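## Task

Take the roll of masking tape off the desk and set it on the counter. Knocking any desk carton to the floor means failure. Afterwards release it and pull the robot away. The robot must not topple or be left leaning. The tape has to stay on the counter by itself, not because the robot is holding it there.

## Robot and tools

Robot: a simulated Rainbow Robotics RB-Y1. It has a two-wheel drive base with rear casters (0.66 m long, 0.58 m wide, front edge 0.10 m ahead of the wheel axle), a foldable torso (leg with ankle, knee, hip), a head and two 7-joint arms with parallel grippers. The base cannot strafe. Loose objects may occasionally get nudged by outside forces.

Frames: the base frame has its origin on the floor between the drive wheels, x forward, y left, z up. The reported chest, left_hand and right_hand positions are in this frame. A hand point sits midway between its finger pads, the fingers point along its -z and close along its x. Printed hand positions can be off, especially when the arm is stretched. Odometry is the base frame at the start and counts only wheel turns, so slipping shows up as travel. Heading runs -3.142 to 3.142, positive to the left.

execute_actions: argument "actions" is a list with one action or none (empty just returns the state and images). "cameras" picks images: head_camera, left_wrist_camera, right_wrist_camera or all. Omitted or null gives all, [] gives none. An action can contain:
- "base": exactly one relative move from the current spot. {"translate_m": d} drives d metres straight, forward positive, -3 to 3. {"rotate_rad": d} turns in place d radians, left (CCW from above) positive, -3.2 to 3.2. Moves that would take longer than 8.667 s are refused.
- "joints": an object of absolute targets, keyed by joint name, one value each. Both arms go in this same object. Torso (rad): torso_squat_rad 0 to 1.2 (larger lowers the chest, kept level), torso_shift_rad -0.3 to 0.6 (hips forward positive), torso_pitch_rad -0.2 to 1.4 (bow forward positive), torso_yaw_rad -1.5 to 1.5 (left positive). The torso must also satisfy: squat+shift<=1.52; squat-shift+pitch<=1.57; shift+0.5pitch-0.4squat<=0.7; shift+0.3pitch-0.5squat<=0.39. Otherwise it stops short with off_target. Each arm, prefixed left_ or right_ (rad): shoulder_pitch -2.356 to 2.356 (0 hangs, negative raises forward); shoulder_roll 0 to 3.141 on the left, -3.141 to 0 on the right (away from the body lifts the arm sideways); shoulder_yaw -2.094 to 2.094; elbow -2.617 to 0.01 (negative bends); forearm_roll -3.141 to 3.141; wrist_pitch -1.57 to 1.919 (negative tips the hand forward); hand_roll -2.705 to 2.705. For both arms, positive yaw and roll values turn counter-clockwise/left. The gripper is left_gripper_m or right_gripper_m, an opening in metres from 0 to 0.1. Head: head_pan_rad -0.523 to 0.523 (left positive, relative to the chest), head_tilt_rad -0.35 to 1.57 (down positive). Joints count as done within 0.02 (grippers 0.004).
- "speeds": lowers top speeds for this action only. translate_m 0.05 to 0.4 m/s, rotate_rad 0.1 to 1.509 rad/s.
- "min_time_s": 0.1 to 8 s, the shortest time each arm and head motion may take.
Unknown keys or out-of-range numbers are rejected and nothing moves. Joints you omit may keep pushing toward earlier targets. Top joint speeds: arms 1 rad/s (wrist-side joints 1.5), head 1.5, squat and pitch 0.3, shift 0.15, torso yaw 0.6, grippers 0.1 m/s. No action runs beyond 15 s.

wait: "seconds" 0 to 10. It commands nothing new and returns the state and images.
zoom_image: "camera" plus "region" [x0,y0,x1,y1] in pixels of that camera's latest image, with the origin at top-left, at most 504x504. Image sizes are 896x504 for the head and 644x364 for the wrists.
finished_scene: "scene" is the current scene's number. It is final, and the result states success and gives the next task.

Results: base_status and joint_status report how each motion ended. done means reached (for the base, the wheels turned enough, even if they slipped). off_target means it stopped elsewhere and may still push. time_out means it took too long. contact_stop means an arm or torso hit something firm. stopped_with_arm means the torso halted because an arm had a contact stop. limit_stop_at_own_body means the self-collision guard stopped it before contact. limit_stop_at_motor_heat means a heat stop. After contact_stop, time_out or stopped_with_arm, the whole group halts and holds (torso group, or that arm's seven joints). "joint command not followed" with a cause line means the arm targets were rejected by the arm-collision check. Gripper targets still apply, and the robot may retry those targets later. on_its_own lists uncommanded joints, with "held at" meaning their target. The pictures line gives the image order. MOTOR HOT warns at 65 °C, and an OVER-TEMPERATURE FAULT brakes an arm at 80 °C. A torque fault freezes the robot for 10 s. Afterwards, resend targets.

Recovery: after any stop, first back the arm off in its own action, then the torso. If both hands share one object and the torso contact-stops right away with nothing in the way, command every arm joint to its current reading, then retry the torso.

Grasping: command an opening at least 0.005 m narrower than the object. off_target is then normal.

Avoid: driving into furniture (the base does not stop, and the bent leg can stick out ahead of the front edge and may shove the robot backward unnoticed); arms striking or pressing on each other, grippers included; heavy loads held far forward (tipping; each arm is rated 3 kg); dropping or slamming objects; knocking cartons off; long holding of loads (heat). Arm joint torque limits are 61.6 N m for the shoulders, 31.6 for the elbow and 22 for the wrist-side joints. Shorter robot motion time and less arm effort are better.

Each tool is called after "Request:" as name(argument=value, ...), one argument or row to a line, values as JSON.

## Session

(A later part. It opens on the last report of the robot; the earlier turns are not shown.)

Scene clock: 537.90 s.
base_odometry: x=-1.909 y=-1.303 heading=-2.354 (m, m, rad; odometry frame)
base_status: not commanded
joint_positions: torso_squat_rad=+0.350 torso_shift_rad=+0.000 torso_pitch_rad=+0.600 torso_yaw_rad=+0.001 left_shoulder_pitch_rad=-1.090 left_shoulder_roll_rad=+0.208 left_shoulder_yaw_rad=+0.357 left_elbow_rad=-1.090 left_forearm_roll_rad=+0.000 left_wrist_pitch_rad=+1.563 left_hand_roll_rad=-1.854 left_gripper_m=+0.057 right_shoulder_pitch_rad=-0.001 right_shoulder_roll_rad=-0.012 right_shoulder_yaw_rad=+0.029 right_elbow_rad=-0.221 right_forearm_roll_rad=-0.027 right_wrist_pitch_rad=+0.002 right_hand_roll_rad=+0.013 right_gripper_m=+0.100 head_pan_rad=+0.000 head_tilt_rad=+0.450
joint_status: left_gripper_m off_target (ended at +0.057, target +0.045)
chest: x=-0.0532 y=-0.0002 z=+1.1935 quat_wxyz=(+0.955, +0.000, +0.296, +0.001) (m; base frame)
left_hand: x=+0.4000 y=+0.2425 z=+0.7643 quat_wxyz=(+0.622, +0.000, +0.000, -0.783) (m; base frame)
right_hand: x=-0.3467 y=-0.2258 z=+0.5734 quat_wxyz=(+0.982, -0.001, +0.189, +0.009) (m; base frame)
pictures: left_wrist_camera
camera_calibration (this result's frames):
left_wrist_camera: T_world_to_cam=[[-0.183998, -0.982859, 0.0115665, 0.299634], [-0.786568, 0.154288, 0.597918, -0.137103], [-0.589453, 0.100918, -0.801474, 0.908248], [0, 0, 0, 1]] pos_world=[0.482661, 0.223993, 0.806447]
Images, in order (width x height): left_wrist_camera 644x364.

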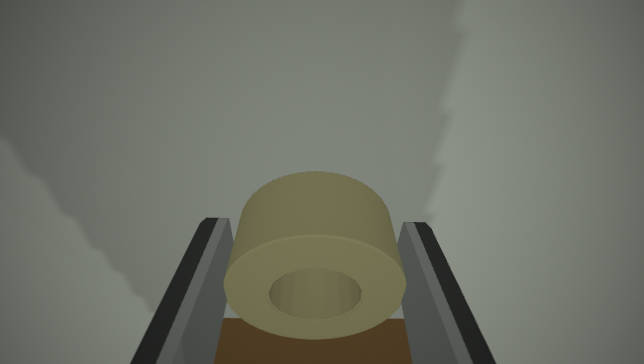

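The gripper stopped at 0.057 m, which matches the tape's width, so it's holding. I'll lift it well clear of the carton.

Request:
execute_actions(
  actions=[
    {"joints": {"left_shoulder_pitch_rad": -0.853, "left_shoulder_roll_rad": 0.114, "left_shoulder_yaw_rad": 0.261, "left_elbow_rad": -2.101, "left_forearm_roll_rad": 0.0, "left_wrist_pitch_rad": 1.9, "left_hand_roll_rad": -1.8}, "min_time_s": 1.5},
  ],
  cameras=["head_camera", "left_wrist_camera"],
)

Scene clock: 572.97 s.
base_odometry: x=-1.909 y=-1.303 heading=-2.354 (m, m, rad; odometry frame)
base_status: not commanded
joint_positions: torso_squat_rad=+0.350 torso_shift_rad=+0.000 torso_pitch_rad=+0.600 torso_yaw_rad=+0.001 left_shoulder_pitch_rad=-0.853 left_shoulder_roll_rad=+0.114 left_shoulder_yaw_rad=+0.261 left_elbow_rad=-2.101 left_forearm_roll_rad=+0.000 left_wrist_pitch_rad=+1.900 left_hand_roll_rad=-1.800 left_gripper_m=+0.057 right_shoulder_pitch_rad=-0.001 right_shoulder_roll_rad=-0.012 right_shoulder_yaw_rad=+0.029 right_elbow_rad=-0.221 right_forearm_roll_rad=-0.027 right_wrist_pitch_rad=+0.002 right_hand_roll_rad=+0.013 right_gripper_m=+0.100 head_pan_rad=+0.000 head_tilt_rad=+0.450
joint_status: all done
chest: x=-0.0533 y=-0.0002 z=+1.1935 quat_wxyz=(+0.955, +0.000, +0.295, +0.001) (m; base frame)
left_hand: x=+0.3857 y=+0.2206 z=+0.9396 quat_wxyz=(+0.608, +0.165, -0.130, -0.765) (m; base frame)
right_hand: x=-0.3467 y=-0.2258 z=+0.5734 quat_wxyz=(+0.982, -0.001, +0.189, +0.009) (m; base frame)
pictures: head_camera, left_wrist_camera
camera_calibration (this result's frames):
head_camera: T_world_to_cam=[[-0.0121516, -0.999001, -0.0430022, 0.0605458], [-0.88725, 0.0306048, -0.460273, 0.748545], [0.46113, 0.0325606, -0.886735, 1.10573], [0, 0, 0, 1]] pos_world=[0.154998, 0.00157304, 1.32763]
left_wrist_camera: T_world_to_cam=[[-0.172492, -0.982761, -0.066533, 0.342315], [-0.96295, 0.154028, 0.221366, 0.172191], [-0.207302, 0.102252, -0.972919, 1.05592], [0, 0, 0, 1]] pos_world=[0.443752, 0.201922, 1.01198]
Images, in order (width x height): head_camera 896x504, left_wrist_camera 644x364.

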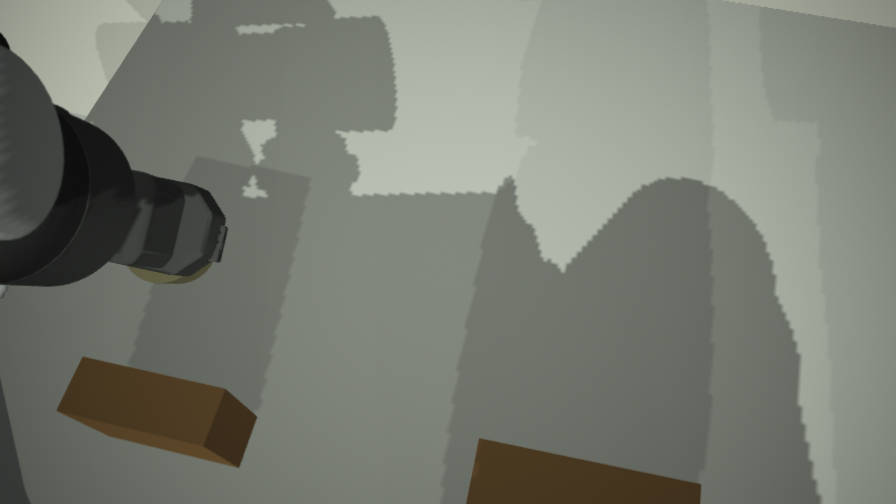

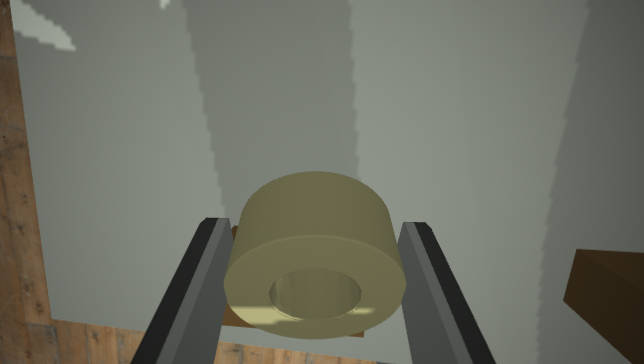

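The tape is securely held and lifted, and the cartons haven't moved. I'll back away from the desk.

Request:
execute_actions(
  actions=[
    {"base": {"translate_m": -0.55}, "joints": {"head_tilt_rad": 0.1}},
  ],
  cameras=["head_camera"],
)

Scene clock: 588.83 s.
base_odometry: x=-1.521 y=-0.913 heading=-2.353 (m, m, rad; odometry frame)
base_status: done
joint_positions: torso_squat_rad=+0.350 torso_shift_rad=+0.000 torso_pitch_rad=+0.600 torso_yaw_rad=+0.001 left_shoulder_pitch_rad=-0.853 left_shoulder_roll_rad=+0.114 left_shoulder_yaw_rad=+0.261 left_elbow_rad=-2.101 left_forearm_roll_rad=+0.000 left_wrist_pitch_rad=+1.900 left_hand_roll_rad=-1.800 left_gripper_m=+0.057 right_shoulder_pitch_rad=-0.001 right_shoulder_roll_rad=-0.012 right_shoulder_yaw_rad=+0.029 right_elbow_rad=-0.221 right_forearm_roll_rad=-0.027 right_wrist_pitch_rad=+0.002 right_hand_roll_rad=+0.013 right_gripper_m=+0.100 head_pan_rad=+0.000 head_tilt_rad=+0.100
joint_status: all done
chest: x=-0.0533 y=-0.0002 z=+1.1935 quat_wxyz=(+0.955, +0.000, +0.295, +0.001) (m; base frame)
left_hand: x=+0.3856 y=+0.2206 z=+0.9395 quat_wxyz=(+0.608, +0.165, -0.130, -0.765) (m; base frame)
right_hand: x=-0.3467 y=-0.2258 z=+0.5734 quat_wxyz=(+0.982, -0.001, +0.189, +0.009) (m; base frame)
pictures: head_camera
camera_calibration (this result's frames):
head_camera: T_world_to_cam=[[0.0031552, -0.998986, -0.0449078, 0.0619202], [-0.675608, 0.0309792, -0.73661, 1.10405], [0.737254, 0.0326642, -0.674826, 0.798997], [0, 0, 0, 1]] pos_world=[0.156647, 0.00155607, 1.35522]
Images, in order (width x height): head_camera 896x504.

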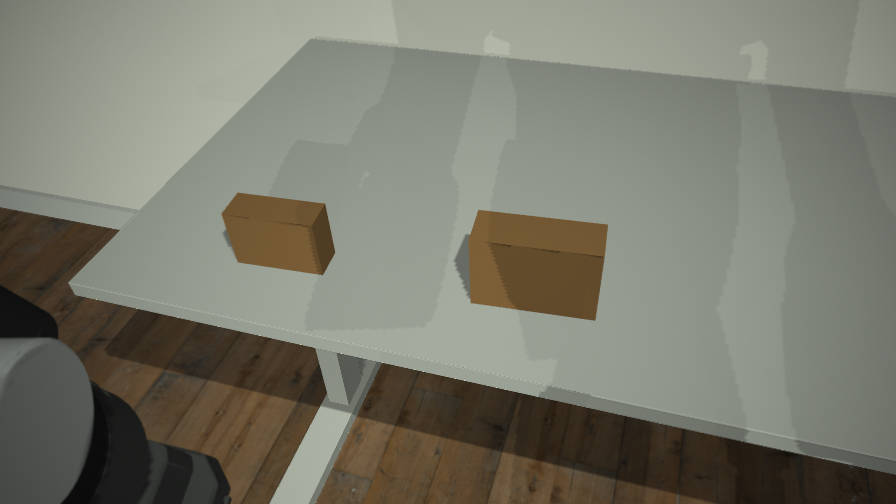

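Now I'll rotate toward the counter, which is behind me at heading ≈0.6 rad in the odometry frame.

Request:
execute_actions(
  actions=[
    {"base": {"rotate_rad": 2.95}, "joints": {"head_tilt_rad": -0.2}},
  ],
  cameras=["head_camera"],
)

Scene clock: 620.87 s.
base_odometry: x=-1.521 y=-0.913 heading=+0.597 (m, m, rad; odometry frame)
base_status: done
joint_positions: torso_squat_rad=+0.350 torso_shift_rad=+0.000 torso_pitch_rad=+0.600 torso_yaw_rad=+0.001 left_shoulder_pitch_rad=-0.853 left_shoulder_roll_rad=+0.114 left_shoulder_yaw_rad=+0.261 left_elbow_rad=-2.101 left_forearm_roll_rad=+0.000 left_wrist_pitch_rad=+1.900 left_hand_roll_rad=-1.800 left_gripper_m=+0.057 right_shoulder_pitch_rad=-0.001 right_shoulder_roll_rad=-0.012 right_shoulder_yaw_rad=+0.029 right_elbow_rad=-0.221 right_forearm_roll_rad=-0.027 right_wrist_pitch_rad=+0.002 right_hand_roll_rad=+0.013 right_gripper_m=+0.100 head_pan_rad=+0.000 head_tilt_rad=-0.200
joint_status: all done
chest: x=-0.0533 y=-0.0002 z=+1.1935 quat_wxyz=(+0.955, +0.000, +0.295, +0.001) (m; base frame)
left_hand: x=+0.3856 y=+0.2206 z=+0.9395 quat_wxyz=(+0.608, +0.165, -0.130, -0.765) (m; base frame)
right_hand: x=-0.3467 y=-0.2258 z=+0.5734 quat_wxyz=(+0.982, -0.001, +0.189, +0.009) (m; base frame)
pictures: head_camera
camera_calibration (this result's frames):
head_camera: T_world_to_cam=[[0.0161274, -0.998976, -0.0422627, 0.0573502], [-0.427736, 0.0313122, -0.903361, 1.30926], [0.90376, 0.0326462, -0.426794, 0.452137], [0, 0, 0, 1]] pos_world=[0.150468, 0.00153525, 1.37812]
Images, in order (width x height): head_camera 896x504.

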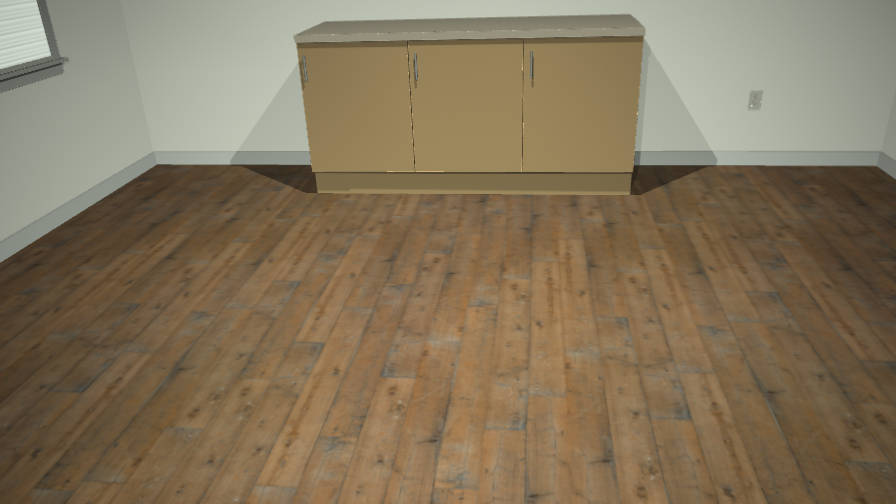

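Request:
zoom_image(
  camera="head_camera",
  region=[280, 0, 660, 210],
)

Region (280, 0, 660, 210) of head_camera's 896x504 image, scaled by 1.326, with more detail than that image has; it fills the top 279 rows of this view, and the rest is white.

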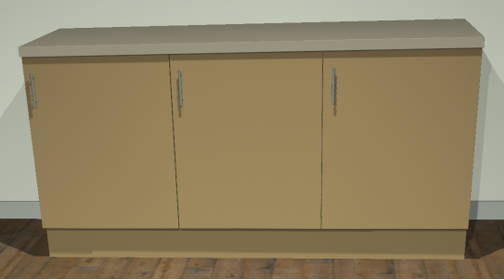

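The counter is about 3.8 m ahead and its top is at roughly 0.90 m. I'll drive most of the way now, and move the torso and arm into the placement pose while driving.

Request:
execute_actions(
  actions=[
    {"base": {"translate_m": 2.7}, "joints": {"torso_pitch_rad": 0.2, "left_shoulder_pitch_rad": -1.125, "left_shoulder_roll_rad": 0.193, "left_shoulder_yaw_rad": 0.314, "left_elbow_rad": -1.05, "left_forearm_roll_rad": 0.0, "left_wrist_pitch_rad": 1.85, "left_hand_roll_rad": -1.8, "head_tilt_rad": 0.35}, "min_time_s": 3.0},
  ],
)

Scene clock: 706.57 s.
base_odometry: x=+0.712 y=+0.605 heading=+0.597 (m, m, rad; odometry frame)
base_status: done
joint_positions: torso_squat_rad=+0.350 torso_shift_rad=+0.000 torso_pitch_rad=+0.200 torso_yaw_rad=+0.001 left_shoulder_pitch_rad=-1.125 left_shoulder_roll_rad=+0.193 left_shoulder_yaw_rad=+0.314 left_elbow_rad=-1.050 left_forearm_roll_rad=+0.000 left_wrist_pitch_rad=+1.850 left_hand_roll_rad=-1.800 left_gripper_m=+0.057 right_shoulder_pitch_rad=-0.001 right_shoulder_roll_rad=-0.012 right_shoulder_yaw_rad=+0.029 right_elbow_rad=-0.221 right_forearm_roll_rad=-0.027 right_wrist_pitch_rad=+0.002 right_hand_roll_rad=+0.013 right_gripper_m=+0.100 head_pan_rad=+0.000 head_tilt_rad=+0.350
joint_status: all done
chest: x=-0.1664 y=-0.0002 z=+1.2413 quat_wxyz=(+0.995, +0.000, +0.100, +0.000) (m; base frame)
left_hand: x=+0.3572 y=+0.2200 z=+1.0093 quat_wxyz=(+0.621, +0.039, -0.031, -0.782) (m; base frame)
right_hand: x=-0.1953 y=-0.2258 z=+0.5559 quat_wxyz=(+1.000, -0.002, -0.010, +0.009) (m; base frame)
pictures: head_camera, left_wrist_camera, right_wrist_camera
camera_calibration (this result's frames):
head_camera: T_world_to_cam=[[0.00980112, -0.998997, -0.0436994, 0.0653362], [-0.558077, 0.0307974, -0.829217, 1.18951], [0.829731, 0.0325149, -0.557216, 0.833613], [0, 0, 0, 1]] pos_world=[-0.0284743, 0.00153186, 1.45372]
left_wrist_camera: T_world_to_cam=[[-0.185469, -0.982624, -0.00721697, 0.286175], [-0.842621, 0.155257, 0.515641, -0.210938], [-0.50556, 0.101717, -0.856774, 1.10732], [0, 0, 0, 1]] pos_world=[0.435156, 0.201319, 1.05956]
right_wrist_camera: T_world_to_cam=[[-0.999452, -0.0330322, -0.00229709, -0.203466], [-0.026122, 0.743937, 0.667738, -0.180061], [-0.020348, 0.667432, -0.744392, 0.649795], [0, 0, 0, 1]] pos_world=[-0.194836, -0.306461, 0.603469]
Images, in order (width x height): head_camera 896x504, left_wrist_camera 644x364, right_wrist_camera 644x364.

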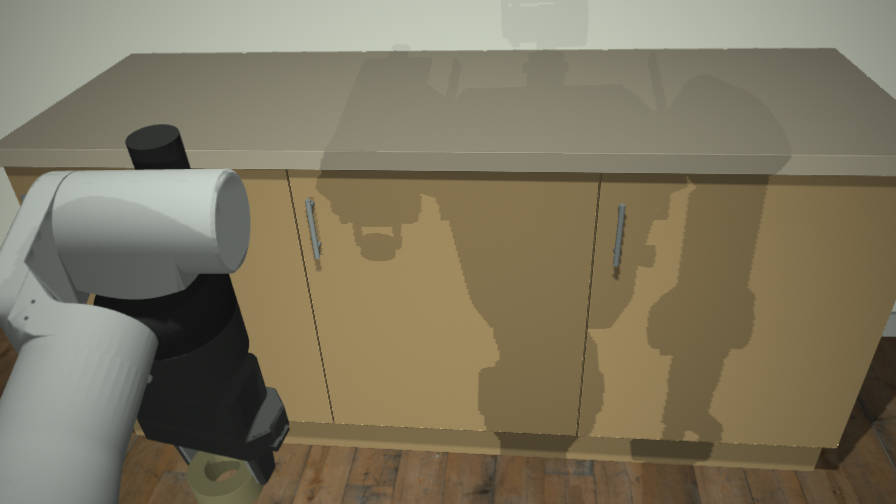

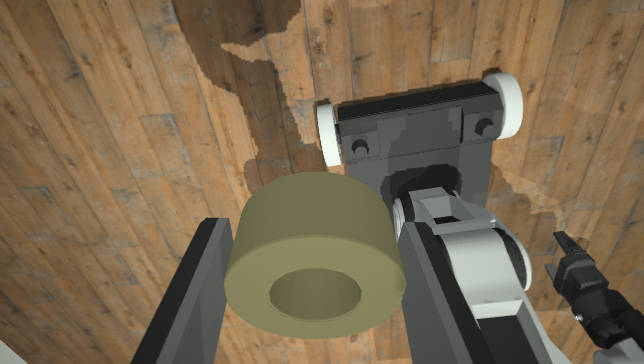

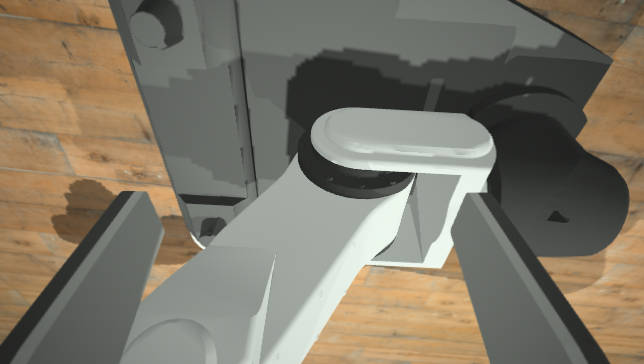

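Request:
execute_actions(
  actions=[],
)

Scene clock: 726.10 s.
base_odometry: x=+0.712 y=+0.605 heading=+0.597 (m, m, rad; odometry frame)
base_status: done
joint_positions: torso_squat_rad=+0.350 torso_shift_rad=+0.000 torso_pitch_rad=+0.200 torso_yaw_rad=+0.001 left_shoulder_pitch_rad=-1.125 left_shoulder_roll_rad=+0.193 left_shoulder_yaw_rad=+0.314 left_elbow_rad=-1.050 left_forearm_roll_rad=+0.000 left_wrist_pitch_rad=+1.850 left_hand_roll_rad=-1.800 left_gripper_m=+0.057 right_shoulder_pitch_rad=-0.001 right_shoulder_roll_rad=-0.012 right_shoulder_yaw_rad=+0.029 right_elbow_rad=-0.221 right_forearm_roll_rad=-0.027 right_wrist_pitch_rad=+0.002 right_hand_roll_rad=+0.013 right_gripper_m=+0.100 head_pan_rad=+0.000 head_tilt_rad=+0.350
joint_status: all done
chest: x=-0.1664 y=-0.0002 z=+1.2413 quat_wxyz=(+0.995, +0.000, +0.100, +0.000) (m; base frame)
left_hand: x=+0.3572 y=+0.2200 z=+1.0093 quat_wxyz=(+0.621, +0.039, -0.031, -0.782) (m; base frame)
right_hand: x=-0.1953 y=-0.2258 z=+0.5559 quat_wxyz=(+1.000, -0.002, -0.010, +0.009) (m; base frame)
pictures: head_camera, left_wrist_camera, right_wrist_camera
camera_calibration (this result's frames):
head_camera: T_world_to_cam=[[0.00980103, -0.998997, -0.0436992, 0.065336], [-0.558076, 0.0307974, -0.829218, 1.18951], [0.829732, 0.0325147, -0.557214, 0.833613], [0, 0, 0, 1]] pos_world=[-0.0284759, 0.00153194, 1.45372]
left_wrist_camera: T_world_to_cam=[[-0.18547, -0.982623, -0.00721699, 0.286175], [-0.842621, 0.155257, 0.51564, -0.210938], [-0.505559, 0.101717, -0.856775, 1.10733], [0, 0, 0, 1]] pos_world=[0.435155, 0.201319, 1.05956]
right_wrist_camera: T_world_to_cam=[[-0.999452, -0.0330321, -0.00229831, -0.203466], [-0.0261228, 0.743938, 0.667738, -0.180061], [-0.020347, 0.667432, -0.744392, 0.649795], [0, 0, 0, 1]] pos_world=[-0.194837, -0.306461, 0.603469]
Images, in order (width x height): head_camera 896x504, left_wrist_camera 644x364, right_wrist_camera 644x364.

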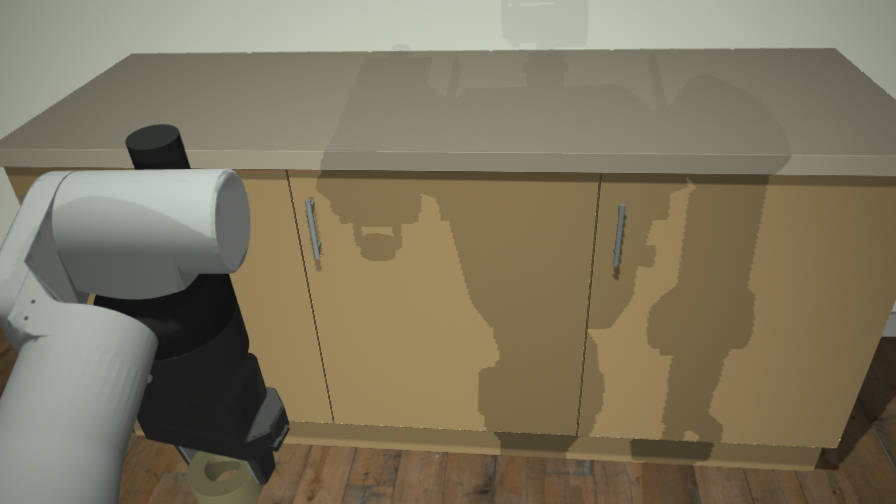

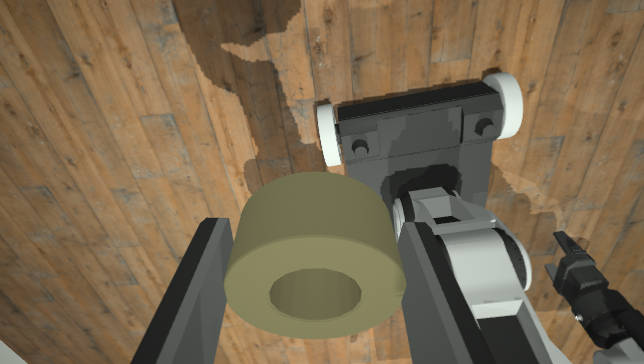

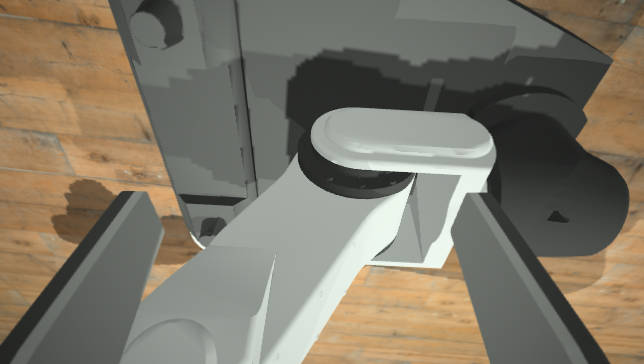

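Request:
zoom_image(
  camera="head_camera",
  region=[280, 30, 680, 255],
)

Request:
zoom_image(
  camera="head_camera",
  region=[280, 350, 680, 504],
)

Region (280, 30, 680, 255) of head_camera's 896x504 image, scaled by 1.260, with more detail than that image has; it fills the top 284 rows of this view, and the rest is white.

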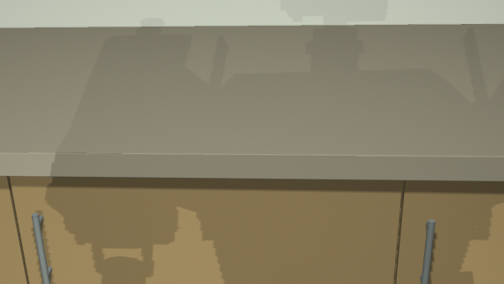

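Region (280, 350, 680, 504) of head_camera's 896x504 image, scaled by 1.260, with more detail than that image has; it fills the top 194 rows of this view, and the rest is white.

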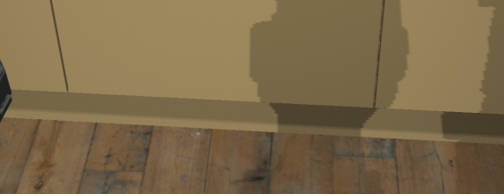

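Request:
execute_actions(
  actions=[
    {"base": {"translate_m": 0.95}},
  ],
  cameras=["head_camera", "left_wrist_camera"],
)

Scene clock: 771.10 s.
base_odometry: x=+1.497 y=+1.140 heading=+0.598 (m, m, rad; odometry frame)
base_status: done
joint_positions: torso_squat_rad=+0.350 torso_shift_rad=+0.000 torso_pitch_rad=+0.200 torso_yaw_rad=+0.001 left_shoulder_pitch_rad=-1.125 left_shoulder_roll_rad=+0.193 left_shoulder_yaw_rad=+0.314 left_elbow_rad=-1.050 left_forearm_roll_rad=+0.000 left_wrist_pitch_rad=+1.850 left_hand_roll_rad=-1.800 left_gripper_m=+0.057 right_shoulder_pitch_rad=-0.001 right_shoulder_roll_rad=-0.012 right_shoulder_yaw_rad=+0.029 right_elbow_rad=-0.222 right_forearm_roll_rad=-0.027 right_wrist_pitch_rad=+0.002 right_hand_roll_rad=+0.013 right_gripper_m=+0.100 head_pan_rad=+0.000 head_tilt_rad=+0.350
joint_status: not commanded
chest: x=-0.1664 y=-0.0002 z=+1.2414 quat_wxyz=(+0.995, +0.000, +0.100, +0.000) (m; base frame)
left_hand: x=+0.3572 y=+0.2200 z=+1.0094 quat_wxyz=(+0.621, +0.039, -0.031, -0.782) (m; base frame)
right_hand: x=-0.1953 y=-0.2258 z=+0.5559 quat_wxyz=(+1.000, -0.002, -0.010, +0.009) (m; base frame)
pictures: head_camera, left_wrist_camera
camera_calibration (this result's frames):
head_camera: T_world_to_cam=[[0.00980331, -0.998997, -0.0436988, 0.0653361], [-0.558033, 0.0307974, -0.829247, 1.18955], [0.829761, 0.0325147, -0.557172, 0.833581], [0, 0, 0, 1]] pos_world=[-0.0285047, 0.00153187, 1.45373]
left_wrist_camera: T_world_to_cam=[[-0.185454, -0.982626, -0.00723147, 0.286194], [-0.842657, 0.155243, 0.515586, -0.210888], [-0.505506, 0.101711, -0.856807, 1.10737], [0, 0, 0, 1]] pos_world=[0.435154, 0.201329, 1.05961]
Images, in order (width x height): head_camera 896x504, left_wrist_camera 644x364.

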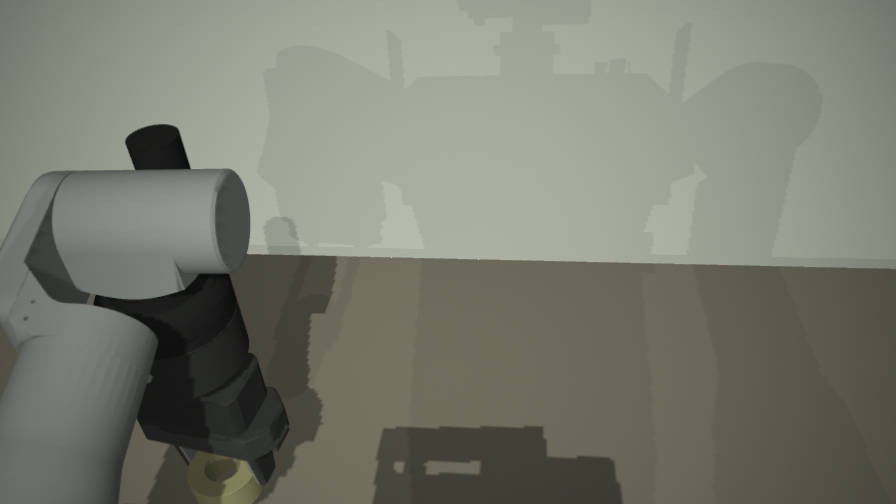

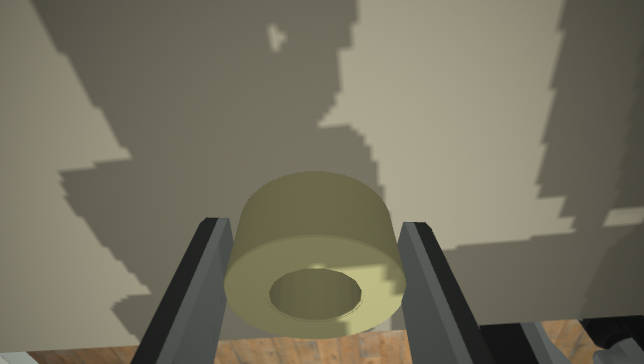

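Request:
zoom_image(
  camera="head_camera",
  region=[120, 380, 420, 504],
)

Region (120, 380, 420, 504) of head_camera's 896x504 image, scaled by 1.680, with more detail than that image has; it fills the top 208 rows of this view, and the rest is white.

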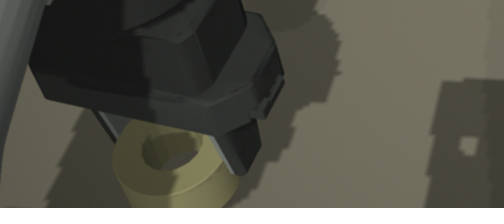

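Request:
execute_actions(
  actions=[
    {"joints": {"torso_pitch_rad": 0.27, "head_tilt_rad": 0.8, "head_pan_rad": 0.35}, "min_time_s": 1.2},
  ],
  cameras=["head_camera", "left_wrist_camera"],
)

Scene clock: 787.53 s.
base_odometry: x=+1.497 y=+1.140 heading=+0.598 (m, m, rad; odometry frame)
base_status: not commanded
joint_positions: torso_squat_rad=+0.350 torso_shift_rad=+0.000 torso_pitch_rad=+0.270 torso_yaw_rad=+0.001 left_shoulder_pitch_rad=-1.125 left_shoulder_roll_rad=+0.193 left_shoulder_yaw_rad=+0.314 left_elbow_rad=-1.050 left_forearm_roll_rad=+0.000 left_wrist_pitch_rad=+1.850 left_hand_roll_rad=-1.800 left_gripper_m=+0.057 right_shoulder_pitch_rad=-0.001 right_shoulder_roll_rad=-0.012 right_shoulder_yaw_rad=+0.029 right_elbow_rad=-0.222 right_forearm_roll_rad=-0.027 right_wrist_pitch_rad=+0.002 right_hand_roll_rad=+0.013 right_gripper_m=+0.100 head_pan_rad=+0.350 head_tilt_rad=+0.800
joint_status: all done
chest: x=-0.1454 y=-0.0002 z=+1.2363 quat_wxyz=(+0.991, +0.000, +0.135, +0.000) (m; base frame)
left_hand: x=+0.3607 y=+0.2200 z=+0.9683 quat_wxyz=(+0.622, +0.012, -0.009, -0.783) (m; base frame)
right_hand: x=-0.2221 y=-0.2258 z=+0.5546 quat_wxyz=(+1.000, -0.002, +0.025, +0.009) (m; base frame)
pictures: head_camera, left_wrist_camera
camera_calibration (this result's frames):
head_camera: T_world_to_cam=[[0.317216, -0.938871, -0.133772, 0.214563], [-0.862761, -0.227139, -0.451721, 0.641602], [0.393724, 0.258706, -0.882073, 1.23125], [0, 0, 0, 1]] pos_world=[0.000713079, 0.0286473, 1.40458]
left_wrist_camera: T_world_to_cam=[[-0.185482, -0.982631, 0.00575199, 0.274008], [-0.804545, 0.155222, 0.573249, -0.256301], [-0.564185, 0.101699, -0.819361, 1.05888], [0, 0, 0, 1]] pos_world=[0.44202, 0.201345, 1.01295]
Images, in order (width x height): head_camera 896x504, left_wrist_camera 644x364.

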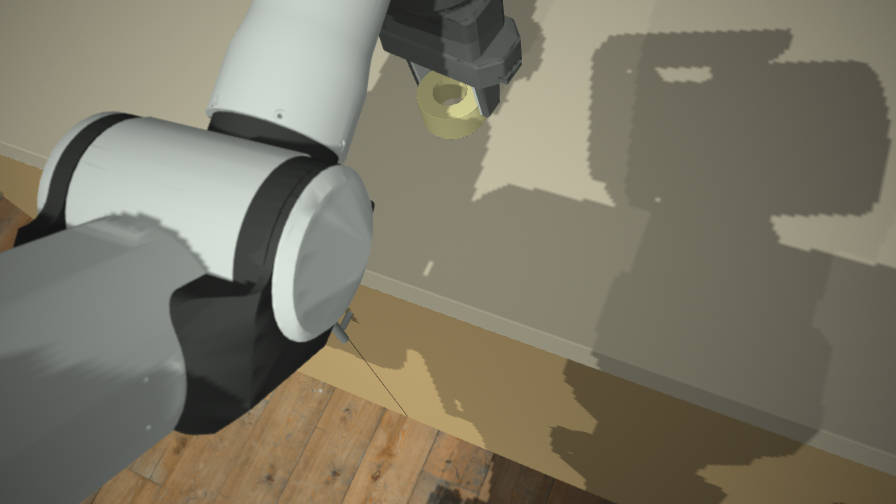

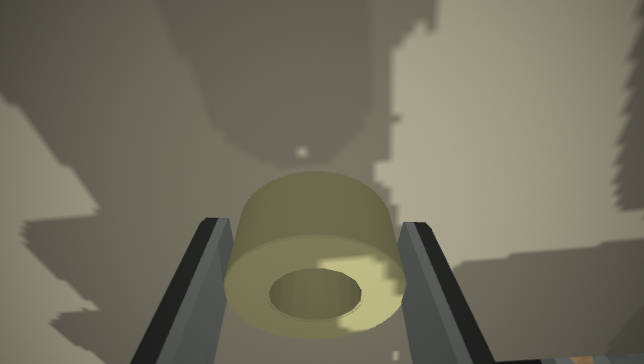

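The tape is about 0.18 m in from the counter's front edge in both camera views, so I'm lowering it the rest of the way now.

Request:
execute_actions(
  actions=[
    {"joints": {"torso_pitch_rad": 0.30}},
  ],
  cameras=["head_camera", "left_wrist_camera"],
)

Scene clock: 796.87 s.
base_odometry: x=+1.497 y=+1.140 heading=+0.598 (m, m, rad; odometry frame)
base_status: not commanded
joint_positions: torso_squat_rad=+0.350 torso_shift_rad=+0.000 torso_pitch_rad=+0.299 torso_yaw_rad=+0.001 left_shoulder_pitch_rad=-1.127 left_shoulder_roll_rad=+0.194 left_shoulder_yaw_rad=+0.314 left_elbow_rad=-1.051 left_forearm_roll_rad=+0.000 left_wrist_pitch_rad=+1.850 left_hand_roll_rad=-1.800 left_gripper_m=+0.057 right_shoulder_pitch_rad=-0.001 right_shoulder_roll_rad=-0.012 right_shoulder_yaw_rad=+0.029 right_elbow_rad=-0.222 right_forearm_roll_rad=-0.027 right_wrist_pitch_rad=+0.002 right_hand_roll_rad=+0.013 right_gripper_m=+0.100 head_pan_rad=+0.350 head_tilt_rad=+0.800
joint_status: all done
chest: x=-0.1369 y=-0.0002 z=+1.2338 quat_wxyz=(+0.989, +0.000, +0.149, +0.000) (m; base frame)
left_hand: x=+0.3620 y=+0.2200 z=+0.9522 quat_wxyz=(+0.622, +0.002, -0.001, -0.783) (m; base frame)
right_hand: x=-0.2335 y=-0.2258 z=+0.5546 quat_wxyz=(+0.999, -0.002, +0.040, +0.009) (m; base frame)
pictures: head_camera, left_wrist_camera
camera_calibration (this result's frames):
head_camera: T_world_to_cam=[[0.313173, -0.938866, -0.143013, 0.222359], [-0.875613, -0.227142, -0.426274, 0.614655], [0.36773, 0.258721, -0.893218, 1.23583], [0, 0, 0, 1]] pos_world=[0.0141114, 0.0286432, 1.39768]
left_wrist_camera: T_world_to_cam=[[-0.185389, -0.982609, 0.0104706, 0.269823], [-0.788947, 0.155186, 0.594541, -0.271956], [-0.585827, 0.101961, -0.803997, 1.03955], [0, 0, 0, 1]] pos_world=[0.444461, 0.201341, 0.994661]
Images, in order (width x height): head_camera 896x504, left_wrist_camera 644x364.

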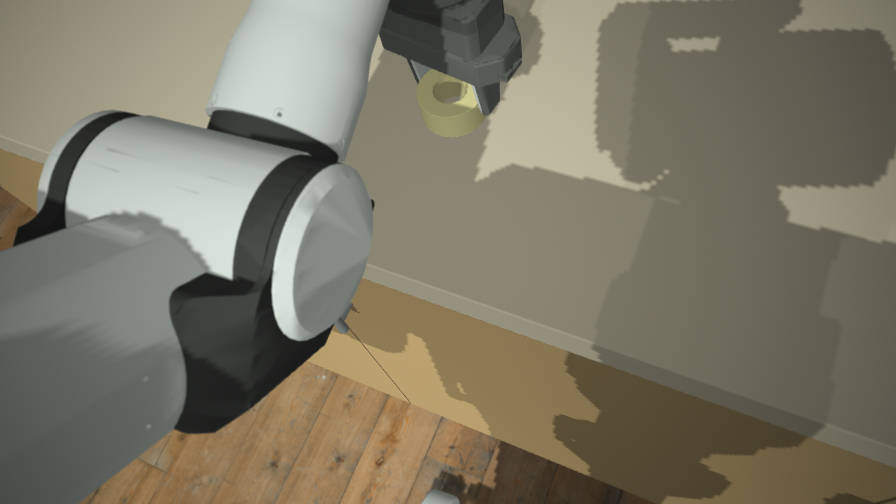

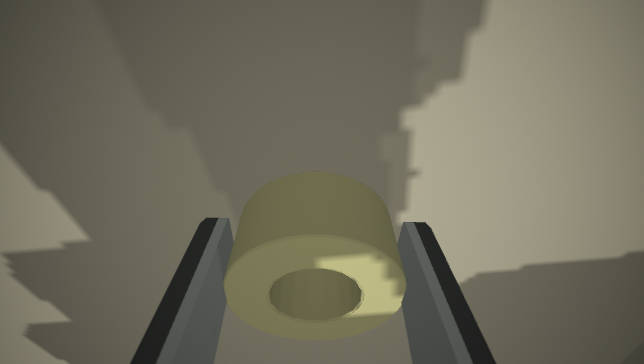

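Request:
execute_actions(
  actions=[
    {"joints": {"left_gripper_m": 0.1}},
  ],
  cameras=["left_wrist_camera"],
)

Scene clock: 804.00 s.
base_odometry: x=+1.497 y=+1.140 heading=+0.598 (m, m, rad; odometry frame)
base_status: not commanded
joint_positions: torso_squat_rad=+0.350 torso_shift_rad=+0.000 torso_pitch_rad=+0.300 torso_yaw_rad=+0.001 left_shoulder_pitch_rad=-1.126 left_shoulder_roll_rad=+0.193 left_shoulder_yaw_rad=+0.314 left_elbow_rad=-1.050 left_forearm_roll_rad=+0.000 left_wrist_pitch_rad=+1.850 left_hand_roll_rad=-1.800 left_gripper_m=+0.100 right_shoulder_pitch_rad=-0.001 right_shoulder_roll_rad=-0.012 right_shoulder_yaw_rad=+0.029 right_elbow_rad=-0.222 right_forearm_roll_rad=-0.027 right_wrist_pitch_rad=+0.002 right_hand_roll_rad=+0.013 right_gripper_m=+0.100 head_pan_rad=+0.350 head_tilt_rad=+0.800
joint_status: all done
chest: x=-0.1367 y=-0.0002 z=+1.2337 quat_wxyz=(+0.989, +0.000, +0.149, +0.000) (m; base frame)
left_hand: x=+0.3614 y=+0.2202 z=+0.9511 quat_wxyz=(+0.622, +0.001, +0.000, -0.783) (m; base frame)
right_hand: x=-0.2336 y=-0.2258 z=+0.5546 quat_wxyz=(+0.999, -0.002, +0.040, +0.009) (m; base frame)
pictures: left_wrist_camera
camera_calibration (this result's frames):
left_wrist_camera: T_world_to_cam=[[-0.18494, -0.98269, 0.010826, 0.269483], [-0.787572, 0.15479, 0.596464, -0.27399], [-0.587816, 0.101784, -0.802566, 1.03771], [0, 0, 0, 1]] pos_world=[0.444034, 0.201607, 0.99334]
Images, in order (width x height): left_wrist_camera 644x364.

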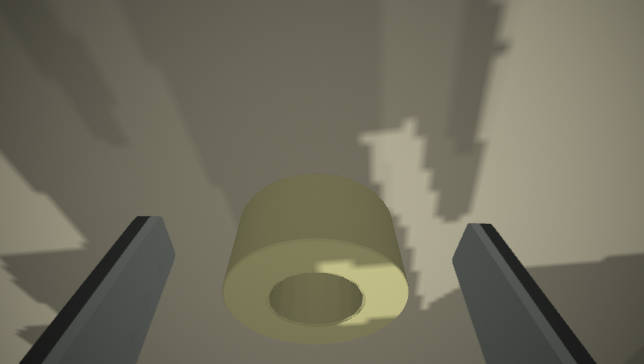

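The tape is released and sitting on the counter. Next I'm lifting the hand and backing away.

Request:
execute_actions(
  actions=[
    {"base": {"translate_m": -0.5}, "joints": {"torso_pitch_rad": 0.15, "head_tilt_rad": 0.6, "head_pan_rad": 0.2}},
  ],
  cameras=["head_camera", "left_wrist_camera"],
)

Scene clock: 811.23 s.
base_odometry: x=+1.084 y=+0.858 heading=+0.599 (m, m, rad; odometry frame)
base_status: done
joint_positions: torso_squat_rad=+0.350 torso_shift_rad=+0.000 torso_pitch_rad=+0.150 torso_yaw_rad=+0.001 left_shoulder_pitch_rad=-1.125 left_shoulder_roll_rad=+0.193 left_shoulder_yaw_rad=+0.314 left_elbow_rad=-1.050 left_forearm_roll_rad=+0.000 left_wrist_pitch_rad=+1.850 left_hand_roll_rad=-1.800 left_gripper_m=+0.100 right_shoulder_pitch_rad=-0.001 right_shoulder_roll_rad=-0.012 right_shoulder_yaw_rad=+0.029 right_elbow_rad=-0.222 right_forearm_roll_rad=-0.027 right_wrist_pitch_rad=+0.002 right_hand_roll_rad=+0.013 right_gripper_m=+0.100 head_pan_rad=+0.200 head_tilt_rad=+0.600
joint_status: all done
chest: x=-0.1818 y=-0.0002 z=+1.2440 quat_wxyz=(+0.997, +0.000, +0.075, +0.000) (m; base frame)
left_hand: x=+0.3529 y=+0.2202 z=+1.0386 quat_wxyz=(+0.620, +0.059, -0.047, -0.781) (m; base frame)
right_hand: x=-0.1762 y=-0.2258 z=+0.5580 quat_wxyz=(+0.999, -0.003, -0.035, +0.009) (m; base frame)
pictures: head_camera, left_wrist_camera
camera_calibration (this result's frames):
head_camera: T_world_to_cam=[[0.197099, -0.977574, -0.0741686, 0.134026], [-0.705838, -0.0889925, -0.702761, 0.978962], [0.680401, 0.190864, -0.707549, 1.05432], [0, 0, 0, 1]] pos_world=[-0.0527887, 0.0169087, 1.4439]
left_wrist_camera: T_world_to_cam=[[-0.18457, -0.982677, -0.0167216, 0.295359], [-0.867523, 0.154898, 0.472662, -0.176209], [-0.461884, 0.101746, -0.881085, 1.14008], [0, 0, 0, 1]] pos_world=[0.428232, 0.201539, 1.09273]
Images, in order (width x height): head_camera 896x504, left_wrist_camera 644x364.

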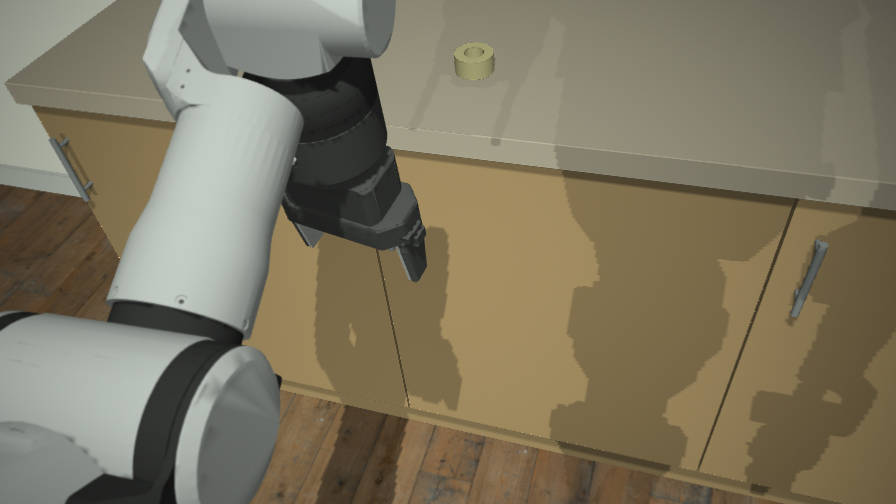

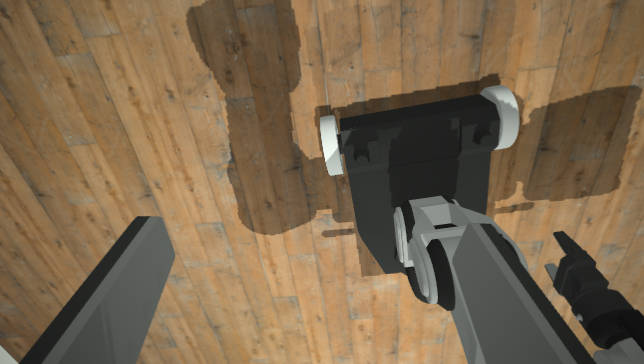

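The tape is lying flat on the countertop, well back from the edge, and the arm is clear. I'm ending scene 1.

Request:
finished_scene(
  scene=1,
)

The scene is finished: the task was done.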